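## Task

Scene 1: finish with the Wednesday lid of the pill organiser swung open to vertical or beyond, every other lid latched closed, and the organiser resting flat on its base on the table. Anything that stays that way only because the robot is holding it does not count. Release and move the grippers away at the end.

## Robot and tools

Robot: two arms, left_arm (base near y=+0.289) and right_arm (base near y=-0.333), each ending in a two-finger parallel gripper. The names left and right are just labels, not sides of any image. Each gripper's fingers point along its own +z axis and close along its own y axis. The reported end_effector_position is the point between the finger pads, roughly 1 cm short of the fingertips.

Scene frame: origin at table-top height, between the arms and 5 to 10 cm behind the near table edge. +x goes out over the table, +y toward left_arm, +z up. Result lines print each gripper's position in metres and orientation as quat_wxyz in this frame. Printed positions can be off, more so at long reach.

execute_actions(actions): a list of actions. Each action is a table of up to 15 rows, and each row runs for one step of 1/30 s. If there are fewer than 15 rows, the last row is held for the rest. Every row is a single list of 14 numbers in [-1, 1] covering both arms: left_arm dx, dy, dz, rx, ry, rz, opening, then right_arm dx, dy, dz, rx, ry, rz, opening. dx..rz are offsets in the gripper's own axes, measured from the gripper's pose at the start of that action. They are not measured from the previous row. For the first action of a call, the start is the pose last reported. Scale: 1.0 equals 0.6 m for translation or 180 degrees for rotation. rx, ry, rz together form one rotation vector. Opening is absolute: +1 is fully open (0.093 m) and -1 is closed. An empty list only returns the state and images.

move(target, speed, blocking): target is one such 14-number row, with offsets counted from the last pose shown in a result. Each gripper travels in a straight line and both paths finish together, taking 0.5 to 10 s. Moves cut off at 10 s can stop short. speed is in m/s, from 0.002 to 0.5, default 0.25. Turning is limited to twice that value in rad/s. The opening is sent when the move begins. Paths do not slow down for obstacles or for the other arm. Grippers lag, drift, and can overshoot speed when an arm is nearly straight. Faster contact and targets set deeper past contact press harder. The result adds a move: line giving the ending (done, off_target, moving, held, fault), the limits that acted (paced means the pose was clipped, held means steps were blocked), and each gripper's distance from its target. If only one arm is named, the other finished fine. With blocking=false, the result arrives after 0.5 s while motion continues. Before sending further motion, call wait or stop.

wait(seconds 0 to 10): lets time pass while each arm holds its last command, and returns early if a move ends. stop(): brakes a running move; fast arms need room to stop, and the fingers keep moving. zoom_image(camera, region [x0,y0,x1,y1] in pixels, max 504x504): gives a closer look at the latest image. Cameras: cam_head_left, cam_head_right, cam_high, cam_low, cam_left_wrist, cam_right_wrist, each 896x504. Calibration numbers are approximate. read_manual gives only licence text. finished_scene(scene 1 or 2) ends that scene for good and reports success. The scene-2 task appears in that result.

Control details: each step, the commanded pose is clipped to within 70 mm and 16 degrees of the measured pose. After an action the arm continues at most to its last clipped pose, so a long reach needs several actions. Damped IK gives position priority over orientation. Joint friction can leave the gripper up to about 31 mm from its command, and smaller commands may not move it at all. Hand target lines show where the controller is currently driving. A pose unreachable line means the clearance check altered or blocked that arm. To keep an arm still, send the offset back to its desired pose in the first call of a reply and zeros after that, always with its intended opening.

Gripping: grip_measured is the motor position on the same +1..-1 scale. Pads meet near -0.94, and each mm of object width adds about 0.0208. Per-gripper bias is up to 0.02. Sending a number further below the width reading squeezes harder, up to about 50 to 62 N per pad. Keep sending the same closing number to keep holding. The last joint value shows the pad gap in metres only when nothing is blocking the fingers.

Cautions: do not knock or place anything off the table, and do not tip the organiser. Do not rest lids that should be shut in a half-closed position: they must latch. An opened lid must stay open by itself. Avoid drops, slams, hard pushes, arm-to-arm collisions, and the fixture bar and plate behind the bases, which stand up to 3 cm above the table. Objects may occasionally get nudged. Holding loads heats motors: a MOTOR HOT warning comes at 75 °C, a 10 s stop at 90 °C, and the arm goes limp at 100 °C. Time keeps running while you compose replies. Faster, smoother, lower-effort solutions are better. When finished, open the grippers and pull them clear before calling finished_scene.

Each tool is called as name(argument=value, ...), one argument or row to a line, values as JSON.

## Session

I'll start by looking at the scene.

execute_actions(
  actions=[],
)

Scene clock: 0.00 s.
left_arm: end_effector_position=(+0.4474, +0.2546, +0.1694) grip_measured=+1.000 end_effector_quat_wxyz=(+0.362, +0.255, +0.756, +0.482) | right_arm: end_effector_position=(+0.3867, -0.2019, +0.1400) grip_measured=+0.999 end_effector_quat_wxyz=(+0.252, +0.459, +0.831, +0.188)
Joint positions: left_arm=[-0.271  1.704  0.988  0.195 -0.891  0.831  0.093] | right_arm=[ 0.515  1.543  1.173 -0.584  0.221  1.364  0.093]
Joint velocities: left_arm=[ 0.002  0.002  0.007 -0.081 -0.037 -0.066  0.   ] | right_arm=[ 0.002 -0.012  0.017 -0.007  0.037  0.022 -0.001]
Motor temperatures (°C, as the motors report them): left_arm=[22 23 22 23 24 24] | right_arm=[24 23 22 24 23 22]
Hand target (left_arm): +0.447, +0.255, +0.169; +0.362, +0.255, +0.756, +0.482
Hand target (right_arm): +0.387, -0.202, +0.140; +0.252, +0.459, +0.831, +0.188

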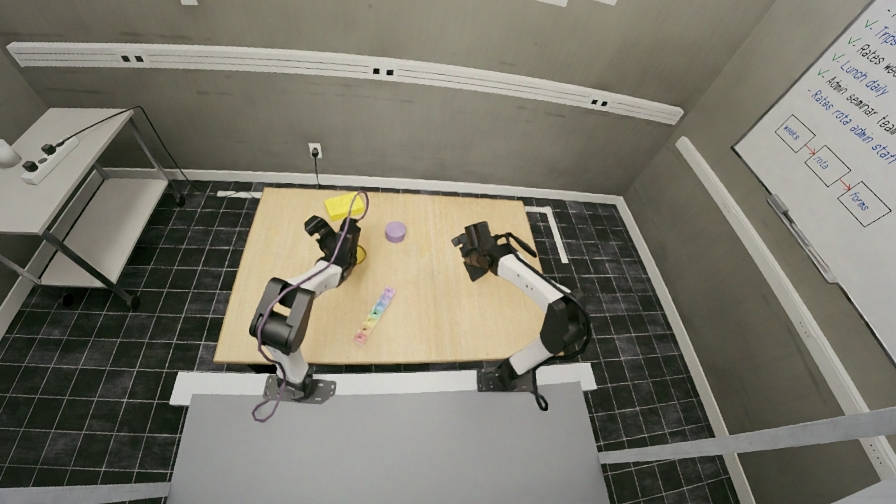

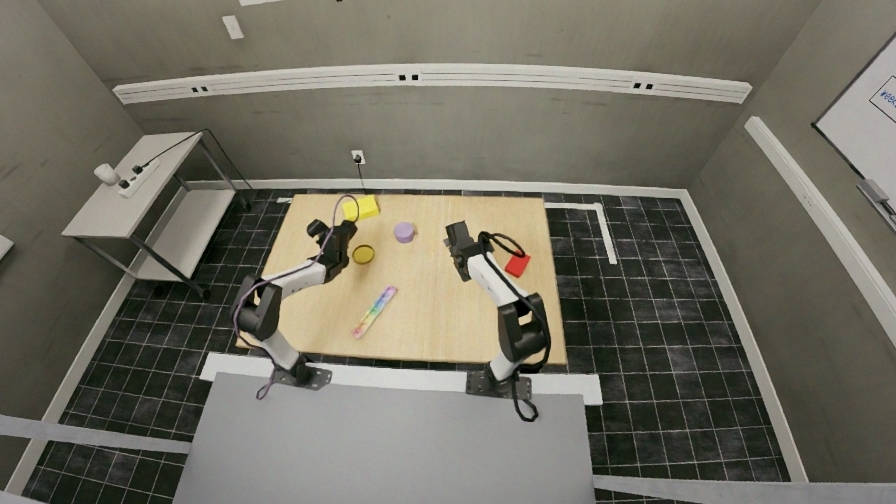

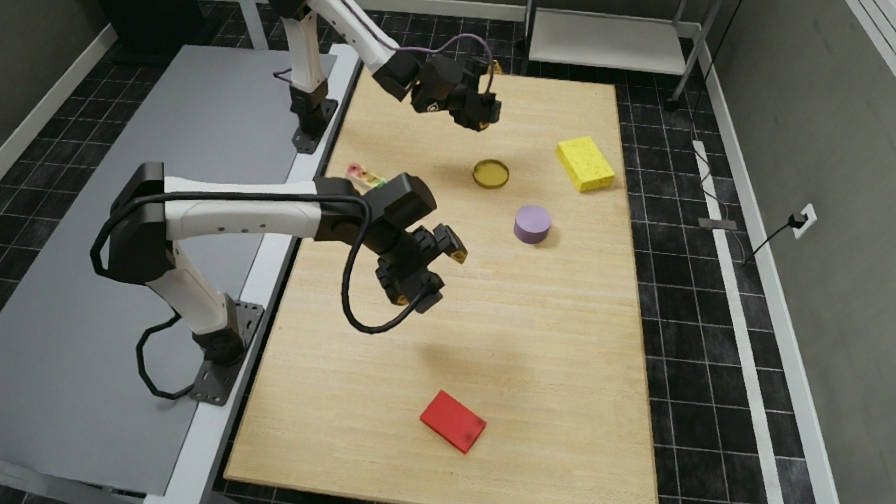

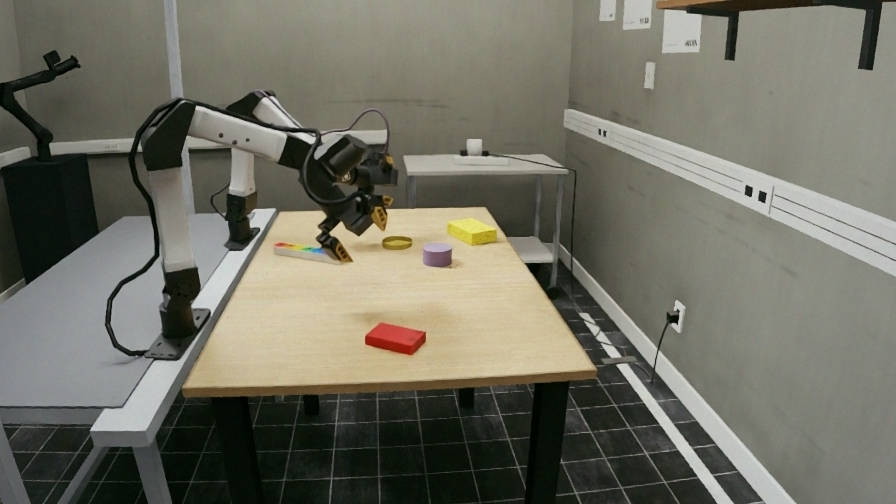

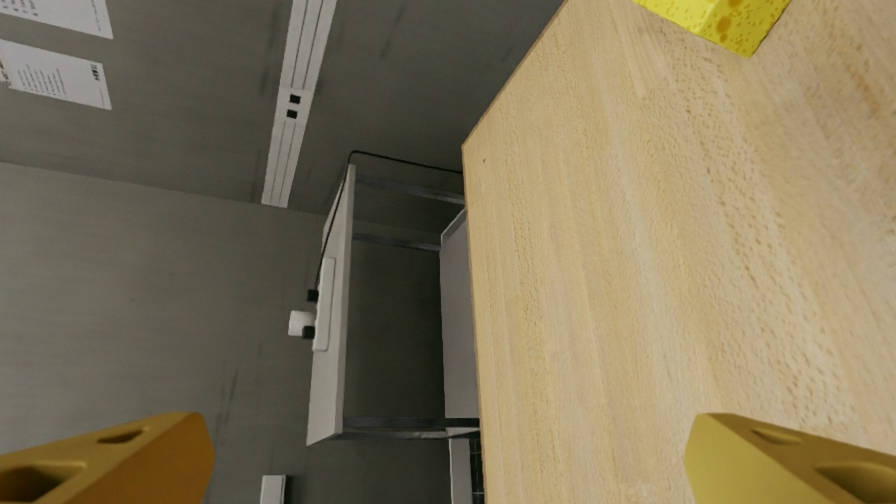

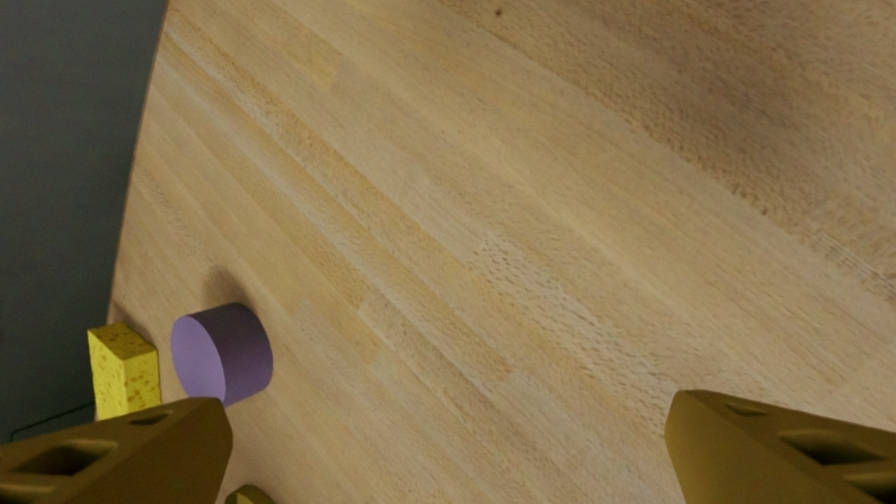

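zoom_image(
  camera="cam_head_left",
  region=[330, 270, 420, 360],
)

zoom_image(
  camera="cam_head_right",
  region=[330, 270, 420, 360],
)

zoom_image(
  camera="cam_low",
  region=[260, 220, 370, 280],
)

zoom_image(
  camera="cam_high",
  region=[320, 140, 420, 210],
)

Region (330, 270, 420, 360) of cam_head_left's 896x504 image, scaled by 5.600, with more detail than that image has.

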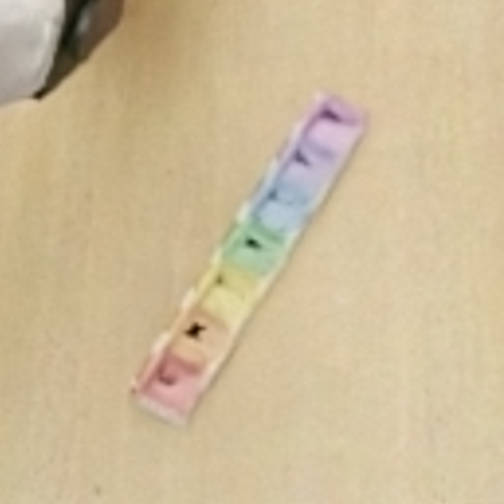

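Region (330, 270, 420, 360) of cam_head_right's 896x504 image, scaled by 5.600, with more detail than that image has.

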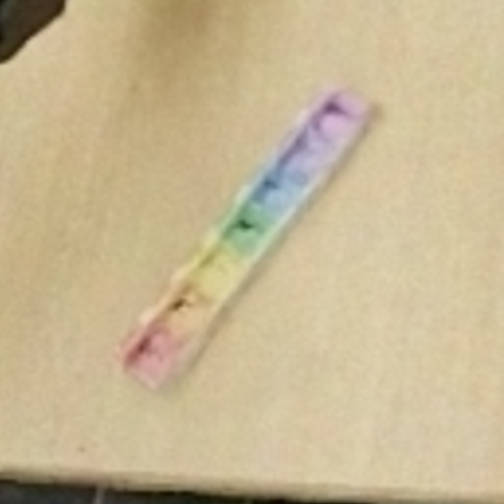

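Region (260, 220, 370, 280) of cam_low's 896x504 image, scaled by 4.582, with more detail than that image has; it fills the top 275 rows of this view, and the rest is white.

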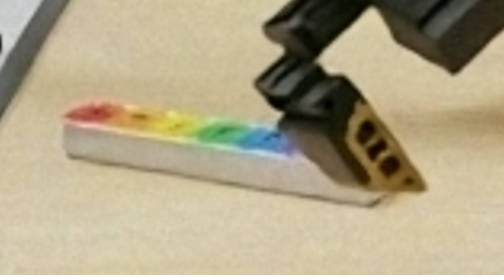

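Region (320, 140, 420, 210) of cam_high's 896x504 image, scaled by 5.040, with more detail than that image has; it fills the top 353 rows of this view, and the rest is white.

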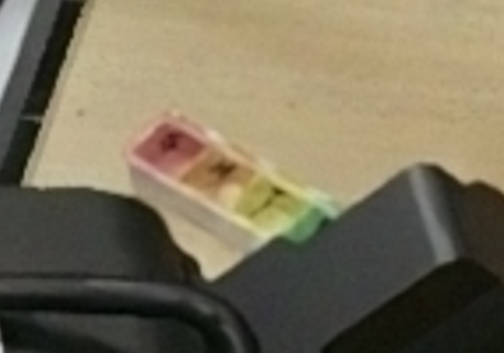

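move(
  target=[-0.0694,-0.2191,-0.4158,0.3815,0.1561,-0.0379,1, 0.4527,-0.1815,-0.1164,-0.2815,0.0207,-0.5394,1],
  speed=0.35,
)

Scene clock: 85.57 s.
left_arm: end_effector_position=(+0.2698, +0.0364, +0.1346) grip_measured=+1.000 end_effector_quat_wxyz=(+0.012, +0.254, +0.967, -0.009) | right_arm: end_effector_position=(+0.1535, -0.0256, +0.0850) grip_measured=+0.999 end_effector_quat_wxyz=(+0.441, -0.420, +0.751, +0.257)
Joint positions: left_arm=[-0.628  1.939  1.814 -1.425  0.047 -0.202  0.093] | right_arm=[1.292 1.266 0.347 0.378 0.176 0.077 0.093]
Joint velocities: left_arm=[ 0.002 -0.007  0.002  0.066  0.081 -0.066  0.   ] | right_arm=[-0.007  0.007 -0.017 -0.081 -0.037 -0.095  0.001]
Motor temperatures (°C, as the motors report them): left_arm=[22 35 31 31 24 24] | right_arm=[24 30 30 29 23 22]
Hand target (left_arm): +0.269, +0.034, +0.131; +0.001, +0.251, +0.968, -0.008
Hand target (right_arm): +0.147, -0.026, +0.076; +0.434, -0.432, +0.747, +0.258
Off the commanded pose (left_arm): 0.005 m, 2 deg.
Off the commanded pose (right_arm): 0.016 m, 2 deg.
move: off_target (right_arm)
camera_calibration (this result's frames):
cam_left_wrist: T_world_to_cam=[[-0.486676, -0.873361, 0.0196749, 0.155857], [-0.792002, 0.450619, 0.411916, 0.18041], [-0.368617, 0.184887, -0.911009, 0.294018], [0, 0, 0, 1]] pos_world=[0.327117, 0.000462611, 0.190473]
cam_right_wrist: T_world_to_cam=[[0.862252, -0.506089, -0.0198547, -0.141069], [-0.420979, -0.694348, -0.583659, 0.138472], [0.281597, 0.511619, -0.811756, 0.115063], [0, 0, 0, 1]] pos_world=[0.147529, -0.034114, 0.171423]

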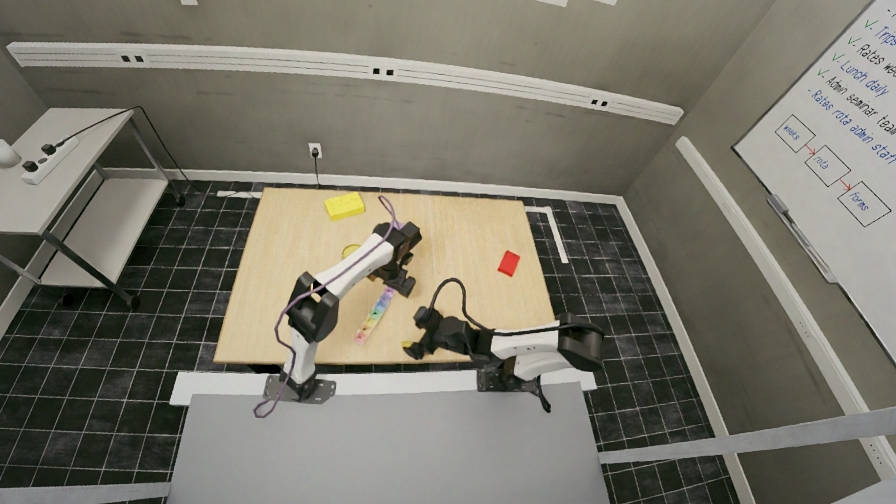

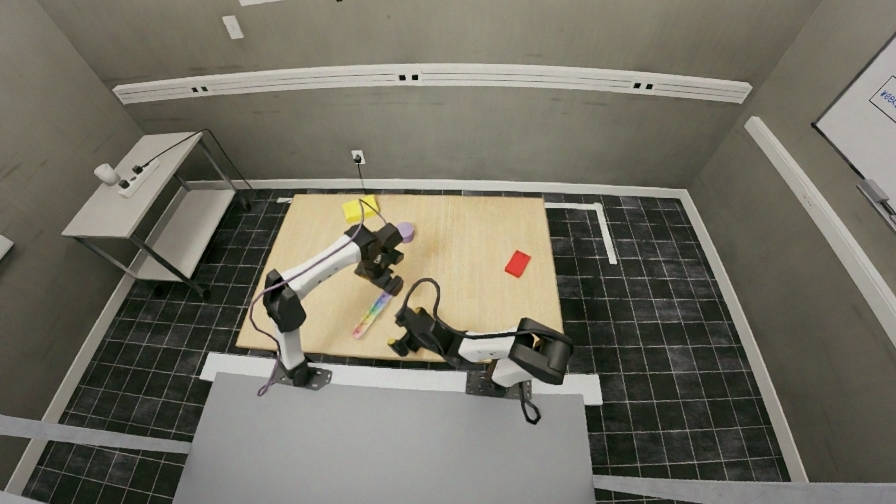

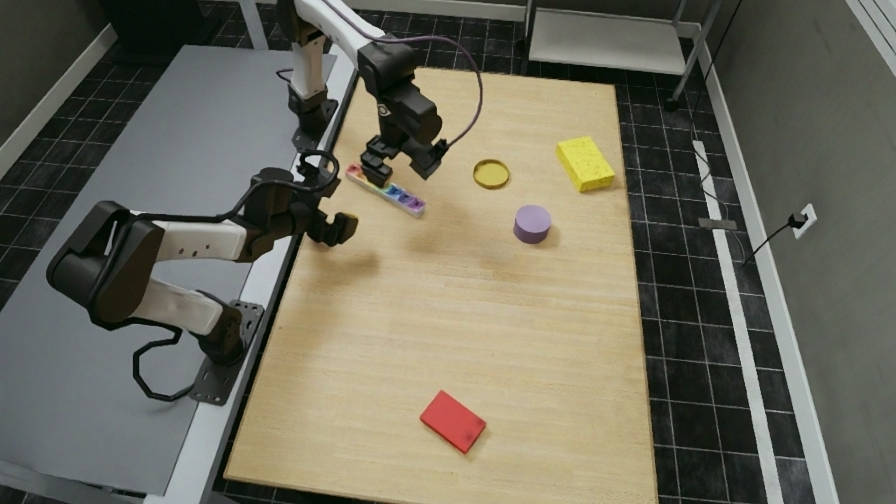

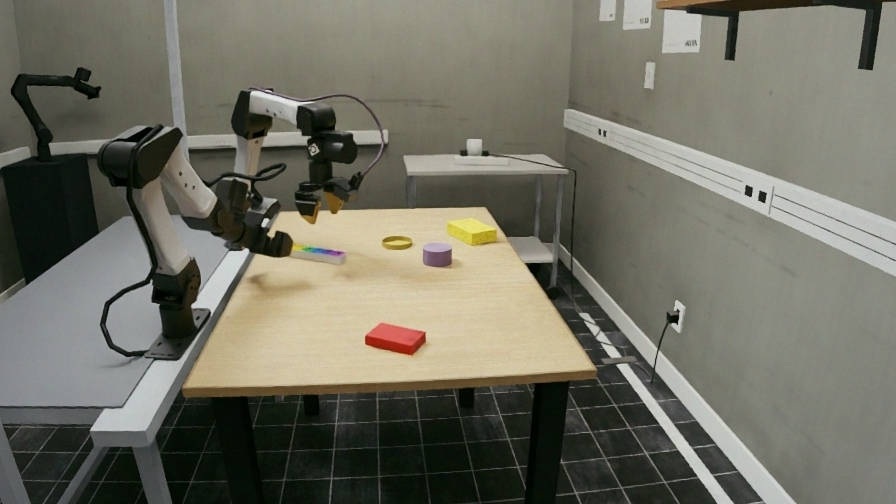

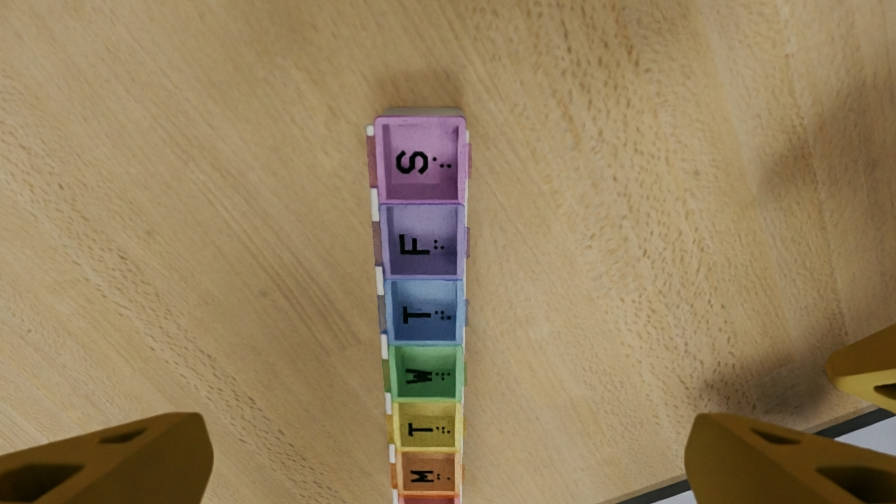

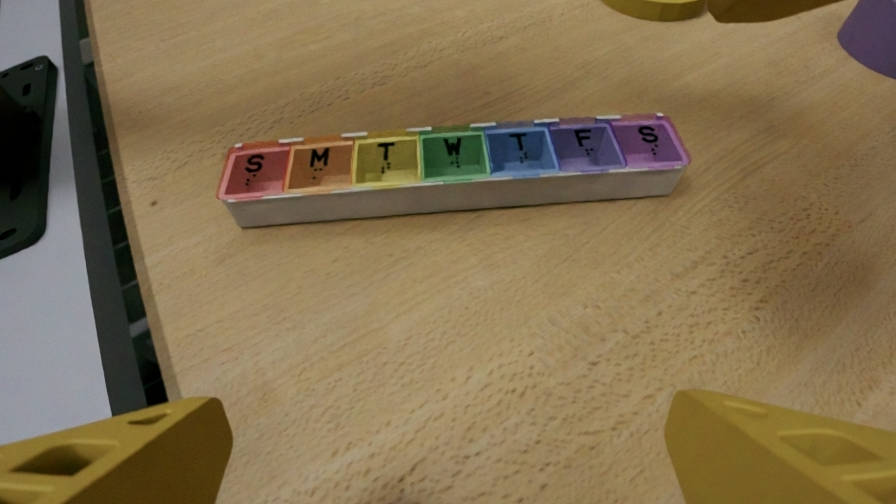

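zoom_image(
  camera="cam_right_wrist",
  region=[340, 100, 580, 240],
)

zoom_image(
  camera="cam_left_wrist",
  region=[340, 90, 520, 290],
)

Region (340, 100, 580, 240) of cam_right_wrist's 896x504 image, scaled by 2.100, with more detail than that image has; it fills the top 294 rows of this view, and the rest is white.

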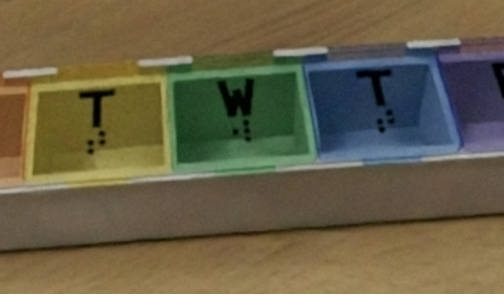

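Region (340, 90, 520, 290) of cam_left_wrist's 896x504 image, scaled by 2.520, with more detail than that image has; it fills the left 454 columns of this view, and the rest is white.

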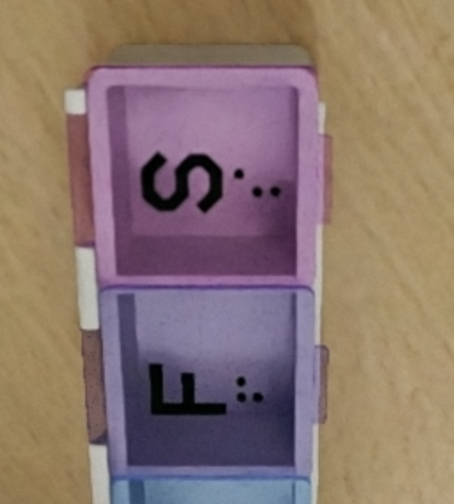

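zoom_image(
  camera="cam_high",
  region=[330, 140, 450, 240],
)

zoom_image(
  camera="cam_low",
  region=[240, 170, 380, 290],
)

Region (330, 140, 450, 240) of cam_high's 896x504 image, scaled by 4.200, with more detail than that image has.

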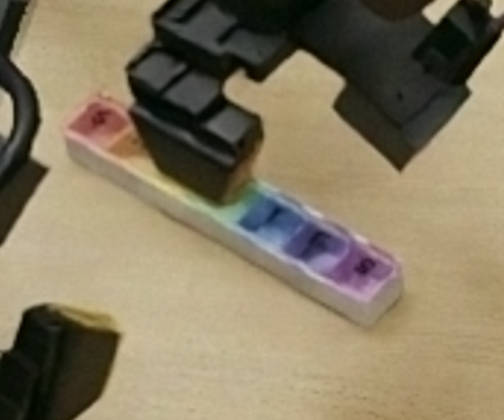

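Region (240, 170, 380, 290) of cam_low's 896x504 image, scaled by 3.600, with more detail than that image has; it fills the top 432 rows of this view, and the rest is white.

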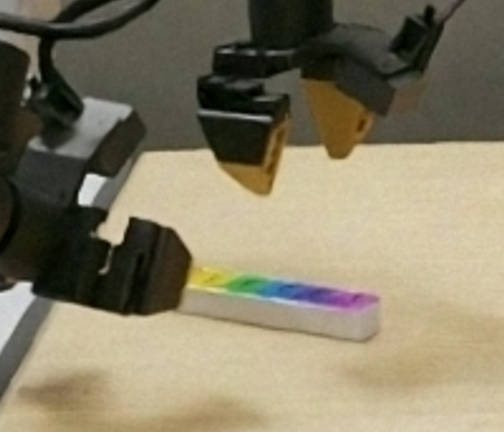

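move(
  target=[-0.0468,0.0080,0.1256,-0.0036,0.053,-0.0006,0.3, -0.1035,0.0016,0.1546,-0.2046,0.2001,-0.4818,0.3],
  speed=0.3,
)

Scene clock: 162.43 s.
left_arm: end_effector_position=(+0.2948, +0.0326, +0.0647) grip_measured=+0.301 end_effector_quat_wxyz=(-0.072, +0.252, +0.965, +0.022) | right_arm: end_effector_position=(+0.1881, +0.0163, +0.0673) grip_measured=+0.301 end_effector_quat_wxyz=(-0.157, +0.878, -0.450, -0.051)
Joint positions: left_arm=[-0.595  2.21   1.93  -1.45   0.06  -0.162  0.06 ] | right_arm=[ 1.138  1.83   1.302 -0.764 -0.075 -1.122  0.06 ]
Joint velocities: left_arm=[ 0.012  0.002 -0.012 -0.022  0.066 -0.037 -0.001] | right_arm=[ 0.002 -0.002  0.002 -0.066 -0.051  0.051 -0.   ]
Motor temperatures (°C, as the motors report them): left_arm=[22 38 34 26 24 24] | right_arm=[24 26 30 36 23 22]
Hand target (left_arm): +0.299, +0.025, +0.060; -0.067, +0.252, +0.965, +0.017
Hand target (right_arm): +0.190, +0.020, +0.070; -0.169, +0.877, -0.446, -0.051
Off the commanded pose (left_arm): 0.010 m, 1 deg.
Off the commanded pose (right_arm): 0.064 m, 27 deg; orientation clipped at the last step of the last action.
move: held (right_arm); limits=paced,held; held on 29 of 101 steps (right_arm), including the last (right_arm)
pose unreachable (right arm): on one or more control steps of this call, first in action 0 (counted from 0), this arm could not follow its commanded pose, so it was not sent that pose on those steps. On the call's last step it was still not sent that pose. It may still have moved: this result reports where it is.
cause: the commanded pose would bring a part of the arm too close to another arm (this arm's wrist (the part past joint 4) and the other arm's forearm (the part past joint 3)).
camera_calibration (this result's frames):
cam_left_wrist: T_world_to_cam=[[-0.48448, -0.874801, 0.00133947, 0.166708], [-0.720256, 0.399759, 0.566943, 0.201117], [-0.496498, 0.273708, -0.823756, 0.269389], [0, 0, 0, 1]] pos_world=[0.359374, -0.0082957, 0.107666]
cam_right_wrist: T_world_to_cam=[[0.805599, 0.55097, 0.217812, -0.172633], [0.514469, -0.832884, 0.204023, -0.0549875], [0.293822, -0.0523034, -0.954428, 0.0859703], [0, 0, 0, 1]] pos_world=[0.142103, 0.0538141, 0.130873]

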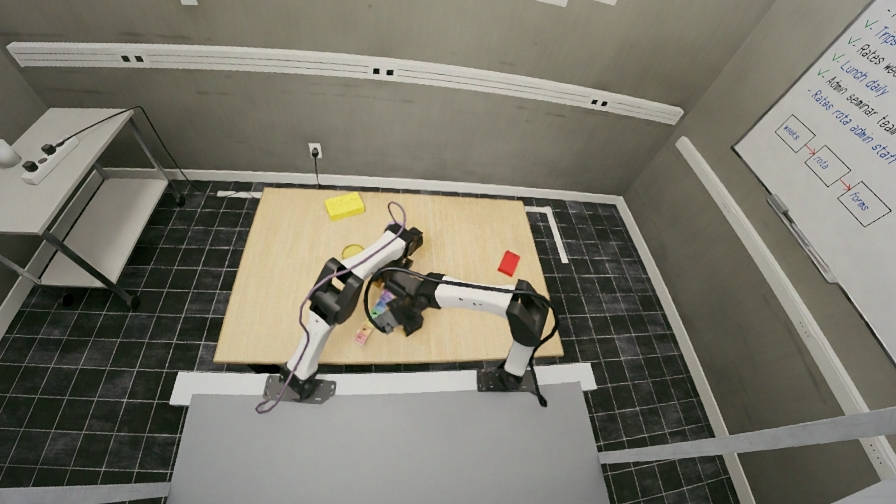

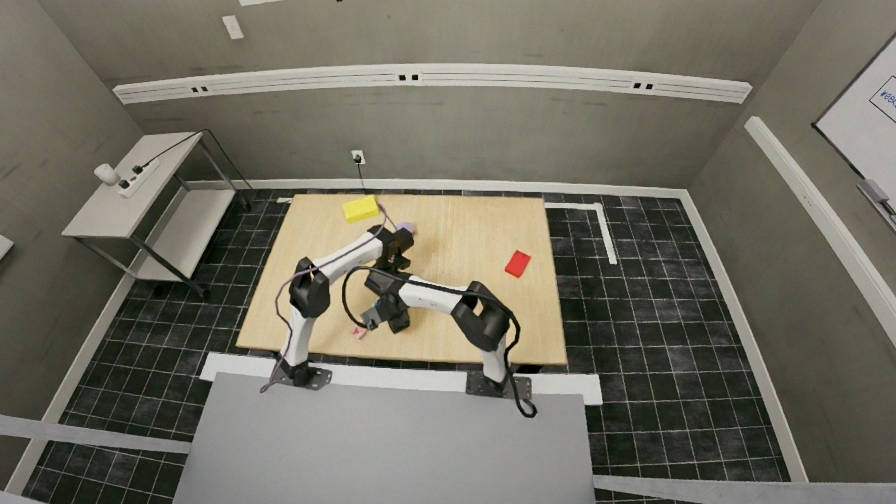

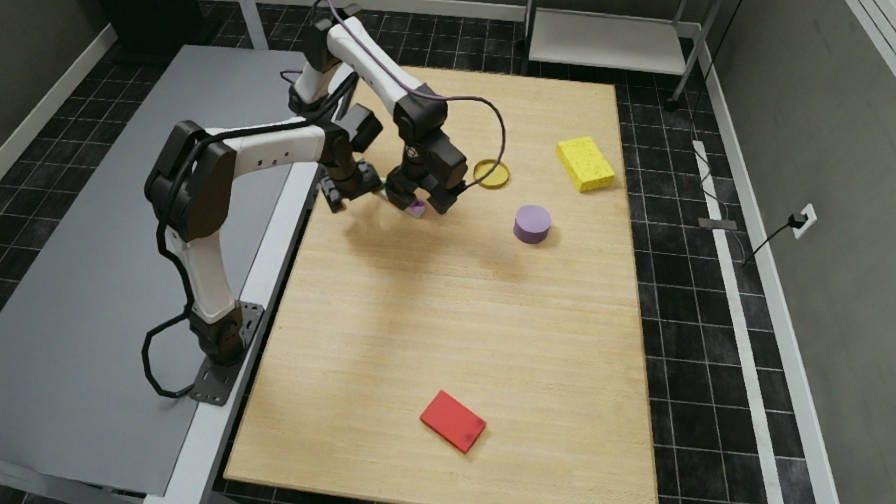

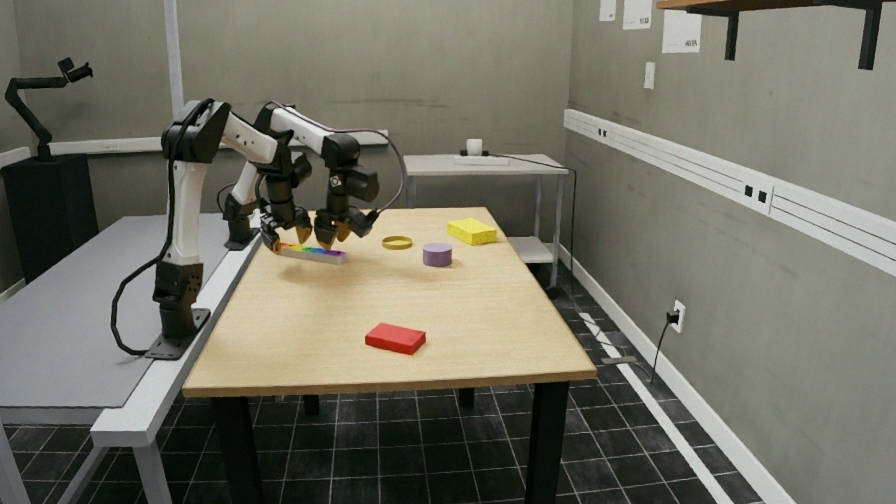

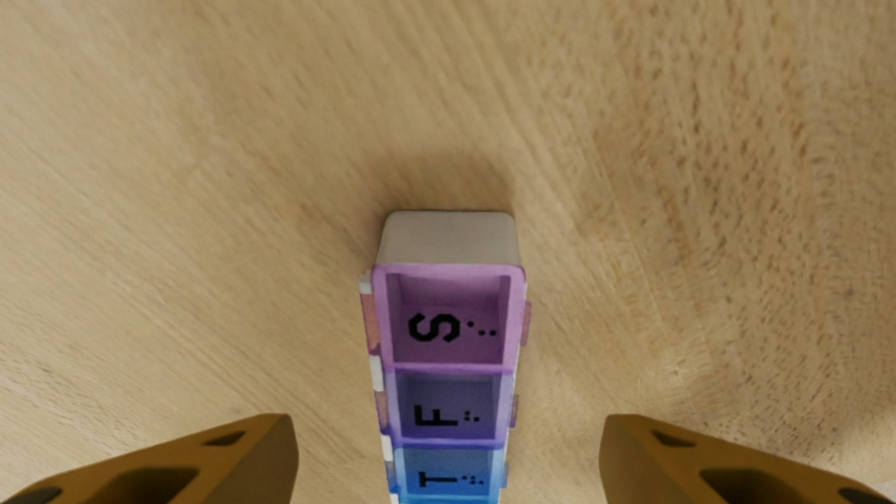

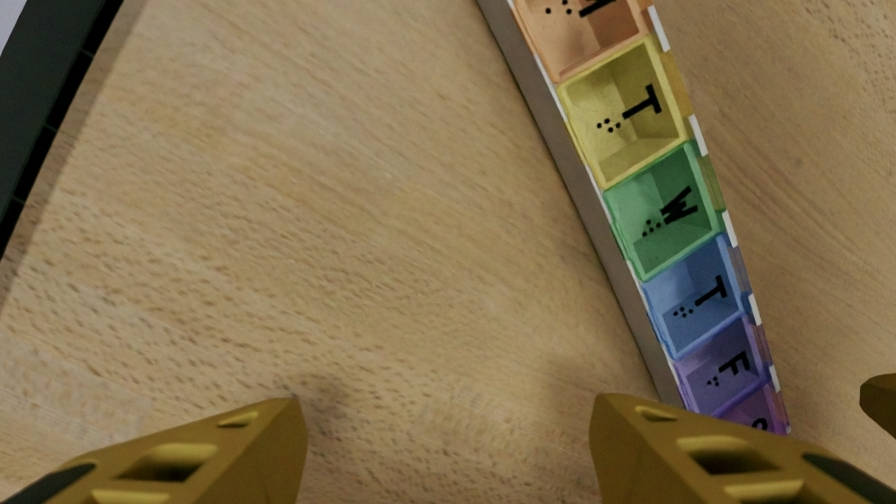

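move(
  target=[0,0,0,0,0,0,0.3, 0.2115,0.0850,-0.1252,0,0,0,0.3],
  speed=0.3,
)

move(
  target=[0.2886,-0.0043,0.0432,0.0016,-0.2979,-0.0015,0.3, 0,0,0,0.0527,0.0108,0.8540,0.3],
  speed=0.45,
)

Scene clock: 237.37 s.
left_arm: end_effector_position=(+0.2950, +0.0322, +0.0646) grip_measured=+0.301 end_effector_quat_wxyz=(-0.071, +0.252, +0.965, +0.021) | right_arm: end_effector_position=(+0.2272, -0.1316, +0.1044) grip_measured=+0.301 end_effector_quat_wxyz=(-0.165, +0.876, -0.452, -0.033)
Joint positions: left_arm=[-0.595  2.21   1.93  -1.448  0.061 -0.162  0.06 ] | right_arm=[ 0.747  1.451  1.076 -0.936 -0.147 -1.501  0.06 ]
Joint velocities: left_arm=[-0.007 -0.012 -0.002  0.051  0.081  0.037 -0.   ] | right_arm=[ 0.007  0.012  0.002  0.007  0.022 -0.066  0.   ]
Motor temperatures (°C, as the motors report them): left_arm=[22 46 36 25 24 24] | right_arm=[24 37 32 32 23 22]
Hand target (left_arm): +0.295, +0.033, +0.065; -0.072, +0.252, +0.965, +0.022
Hand target (right_arm): +0.218, -0.135, +0.099; -0.155, +0.878, -0.450, -0.046
Off the commanded pose (left_arm): 0.001 m, 0 deg.
Off the commanded pose (right_arm): 0.012 m, 2 deg.
move: off_target (right_arm)
camera_calibration (this result's frames):
cam_left_wrist: T_world_to_cam=[[-0.484402, -0.874841, 0.00278676, 0.166326], [-0.720731, 0.400872, 0.565551, 0.201693], [-0.495884, 0.271945, -0.824709, 0.269511], [0, 0, 0, 1]] pos_world=[0.359581, -0.00863624, 0.107736]
cam_right_wrist: T_world_to_cam=[[0.803257, 0.541962, 0.247095, -0.134474], [0.496597, -0.83842, 0.224596, -0.204642], [0.328892, -0.0577011, -0.942603, 0.0922835], [0, 0, 0, 1]] pos_world=[0.17929, -0.0933709, 0.166176]

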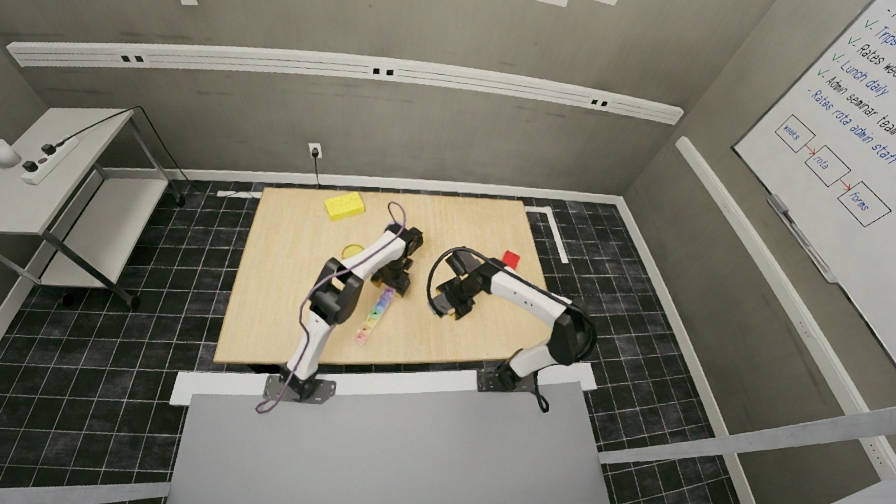

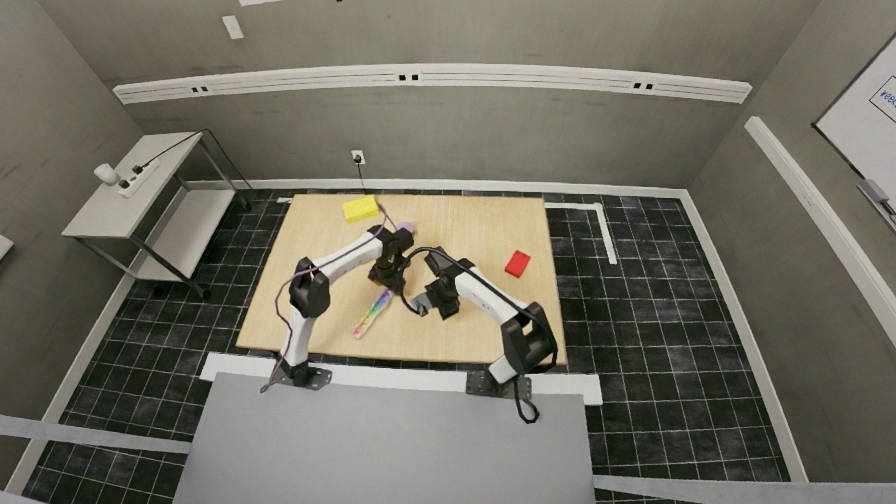

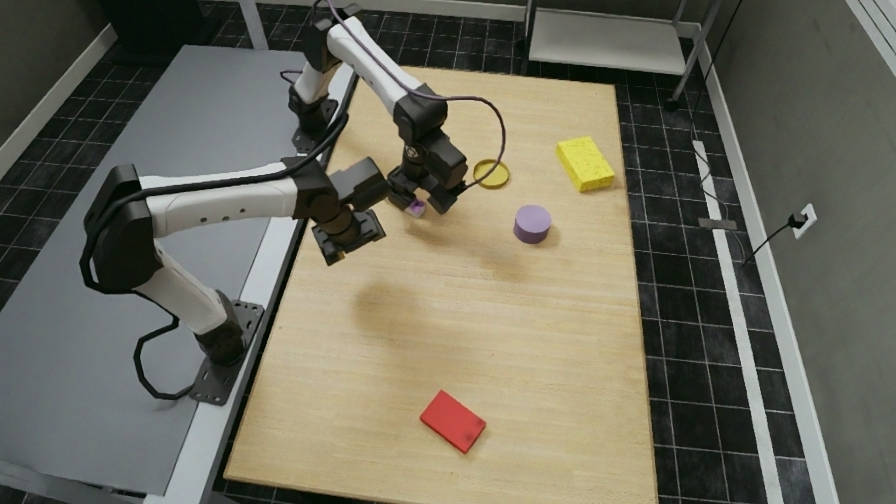

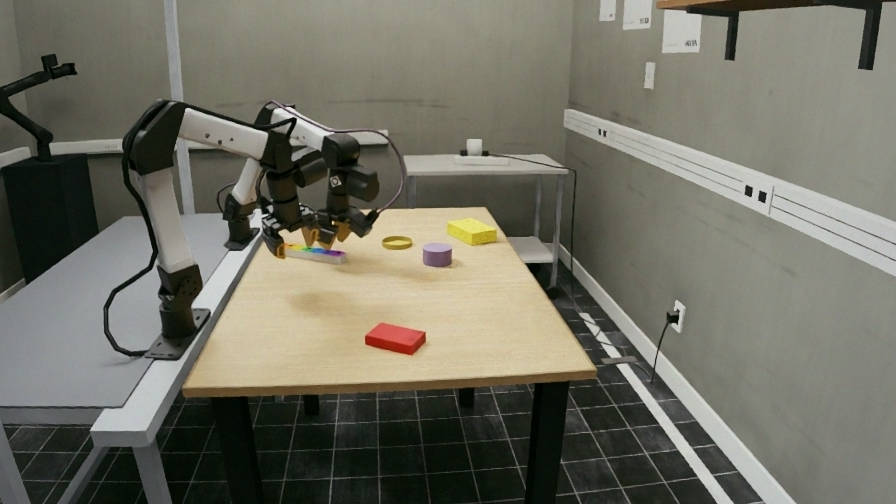

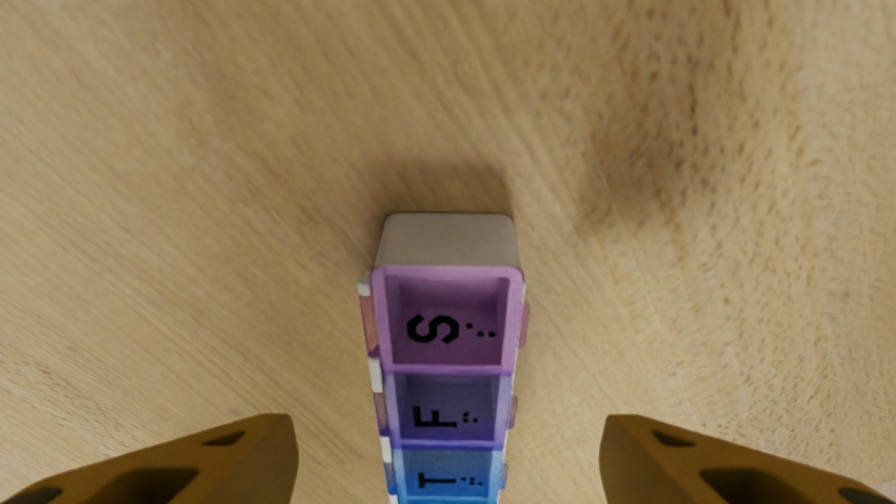

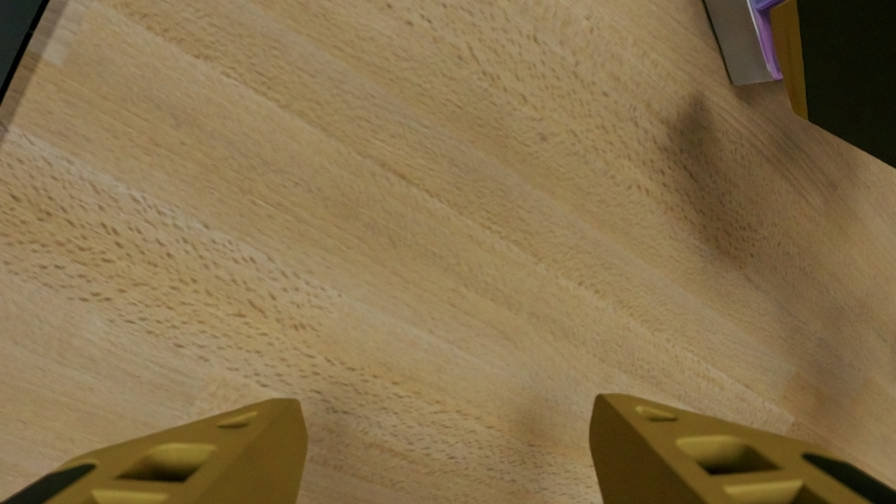

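Scene clock: 241.10 s.
left_arm: end_effector_position=(+0.1431, +0.1091, +0.0697) grip_measured=+0.301 end_effector_quat_wxyz=(+0.370, +0.235, +0.893, -0.100) | right_arm: end_effector_position=(+0.2244, -0.1357, +0.1020) grip_measured=+0.301 end_effector_quat_wxyz=(+0.049, +0.253, +0.957, +0.135)
Joint positions: left_arm=[-1.099  0.757  0.391 -0.537 -0.42  -0.537  0.06 ] | right_arm=[ 0.814  1.433  1.057 -0.935 -0.019  1.255  0.06 ]
Joint velocities: left_arm=[-0.012 -0.002  0.002 -0.037  0.022 -0.037 -0.   ] | right_arm=[-0.007 -0.017 -0.007  0.007 -0.022 -0.007  0.   ]
Motor temperatures (°C, as the motors report them): left_arm=[22 46 35 26 24 24] | right_arm=[24 36 32 31 23 22]
Hand target (left_arm): +0.141, +0.114, +0.063; +0.369, +0.236, +0.894, -0.095
Hand target (right_arm): +0.227, -0.131, +0.104; +0.051, +0.252, +0.958, +0.130
Off the commanded pose (left_arm): 0.009 m, 0 deg.
Off the commanded pose (right_arm): 0.006 m, 1 deg.
move: done
camera_calibration (this result's frames):
cam_left_wrist: T_world_to_cam=[[-0.496036, -0.868208, 0.0127581, 0.160246], [-0.822285, 0.464978, -0.328091, 0.128337], [0.278919, -0.173236, -0.94456, 0.123486], [0, 0, 0, 1]] pos_world=[0.150575, 0.100845, 0.156702]
cam_right_wrist: T_world_to_cam=[[-0.468234, -0.832752, -0.295435, 0.024715], [-0.854618, 0.341874, 0.390833, 0.240252], [-0.224465, 0.435485, -0.871761, 0.274575], [0, 0, 0, 1]] pos_world=[0.278529, -0.181128, 0.152767]

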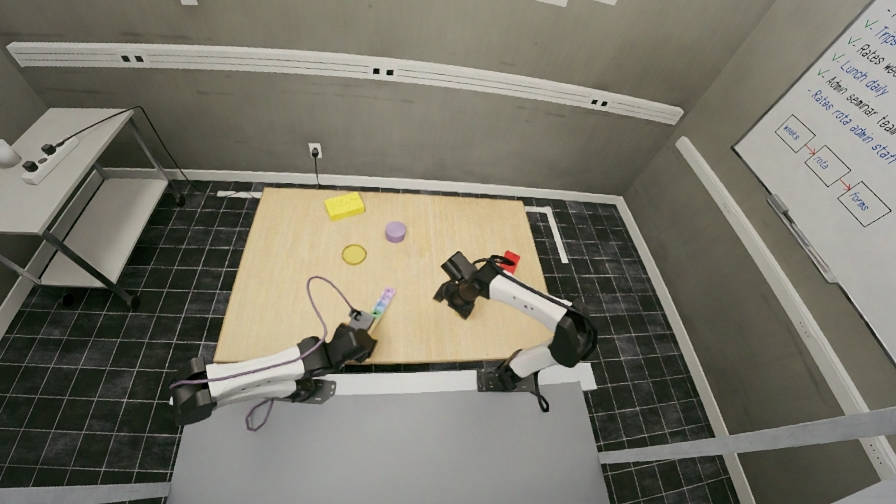

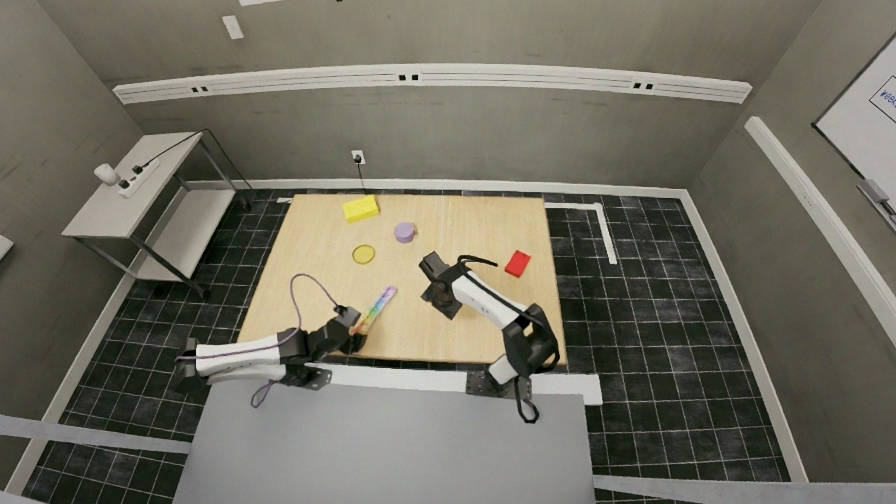

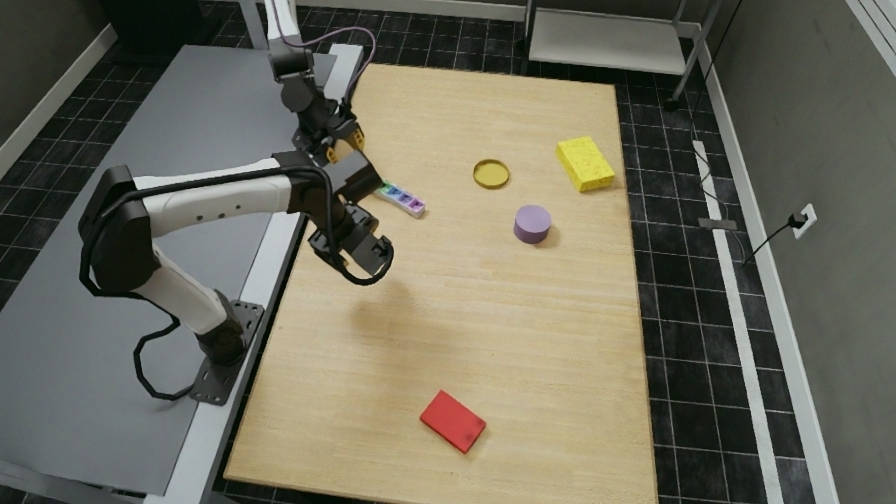

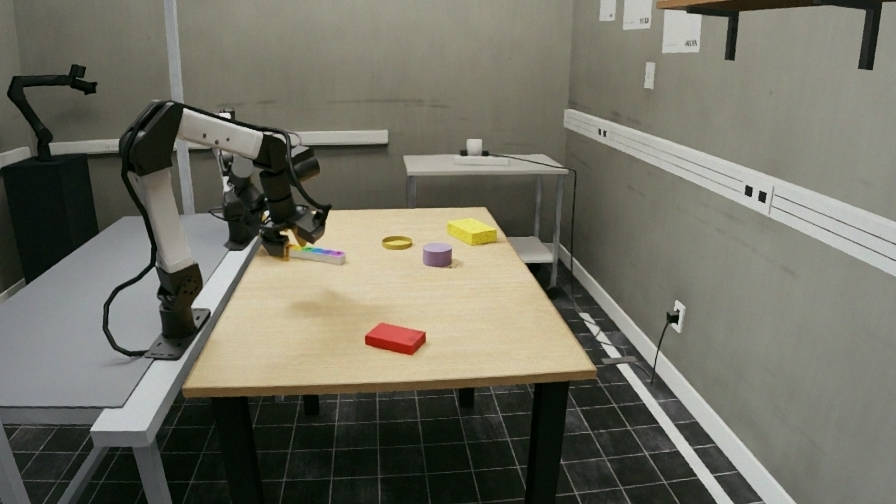

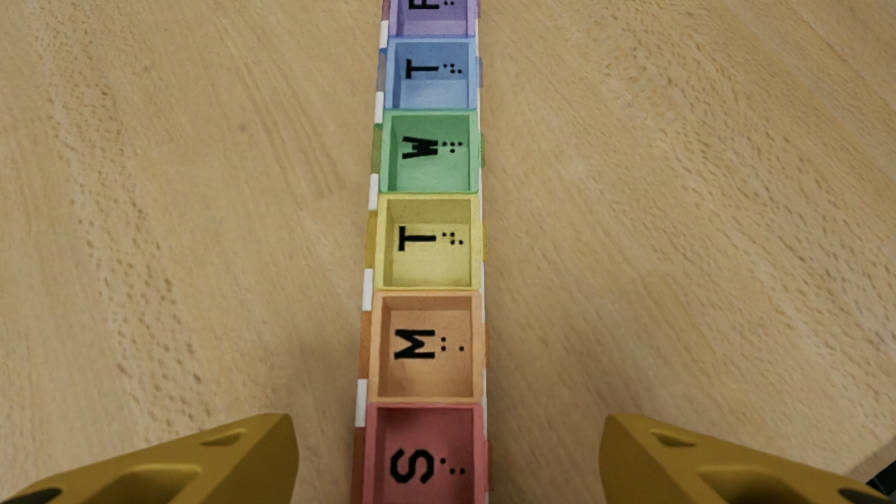

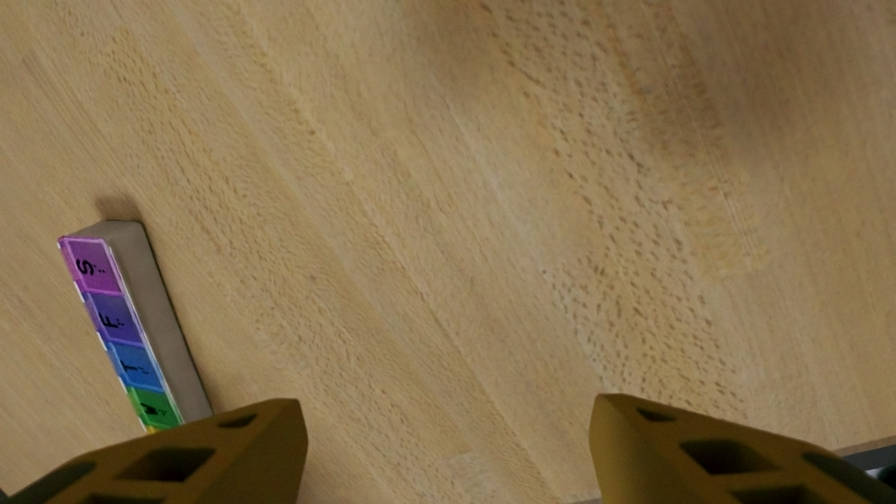

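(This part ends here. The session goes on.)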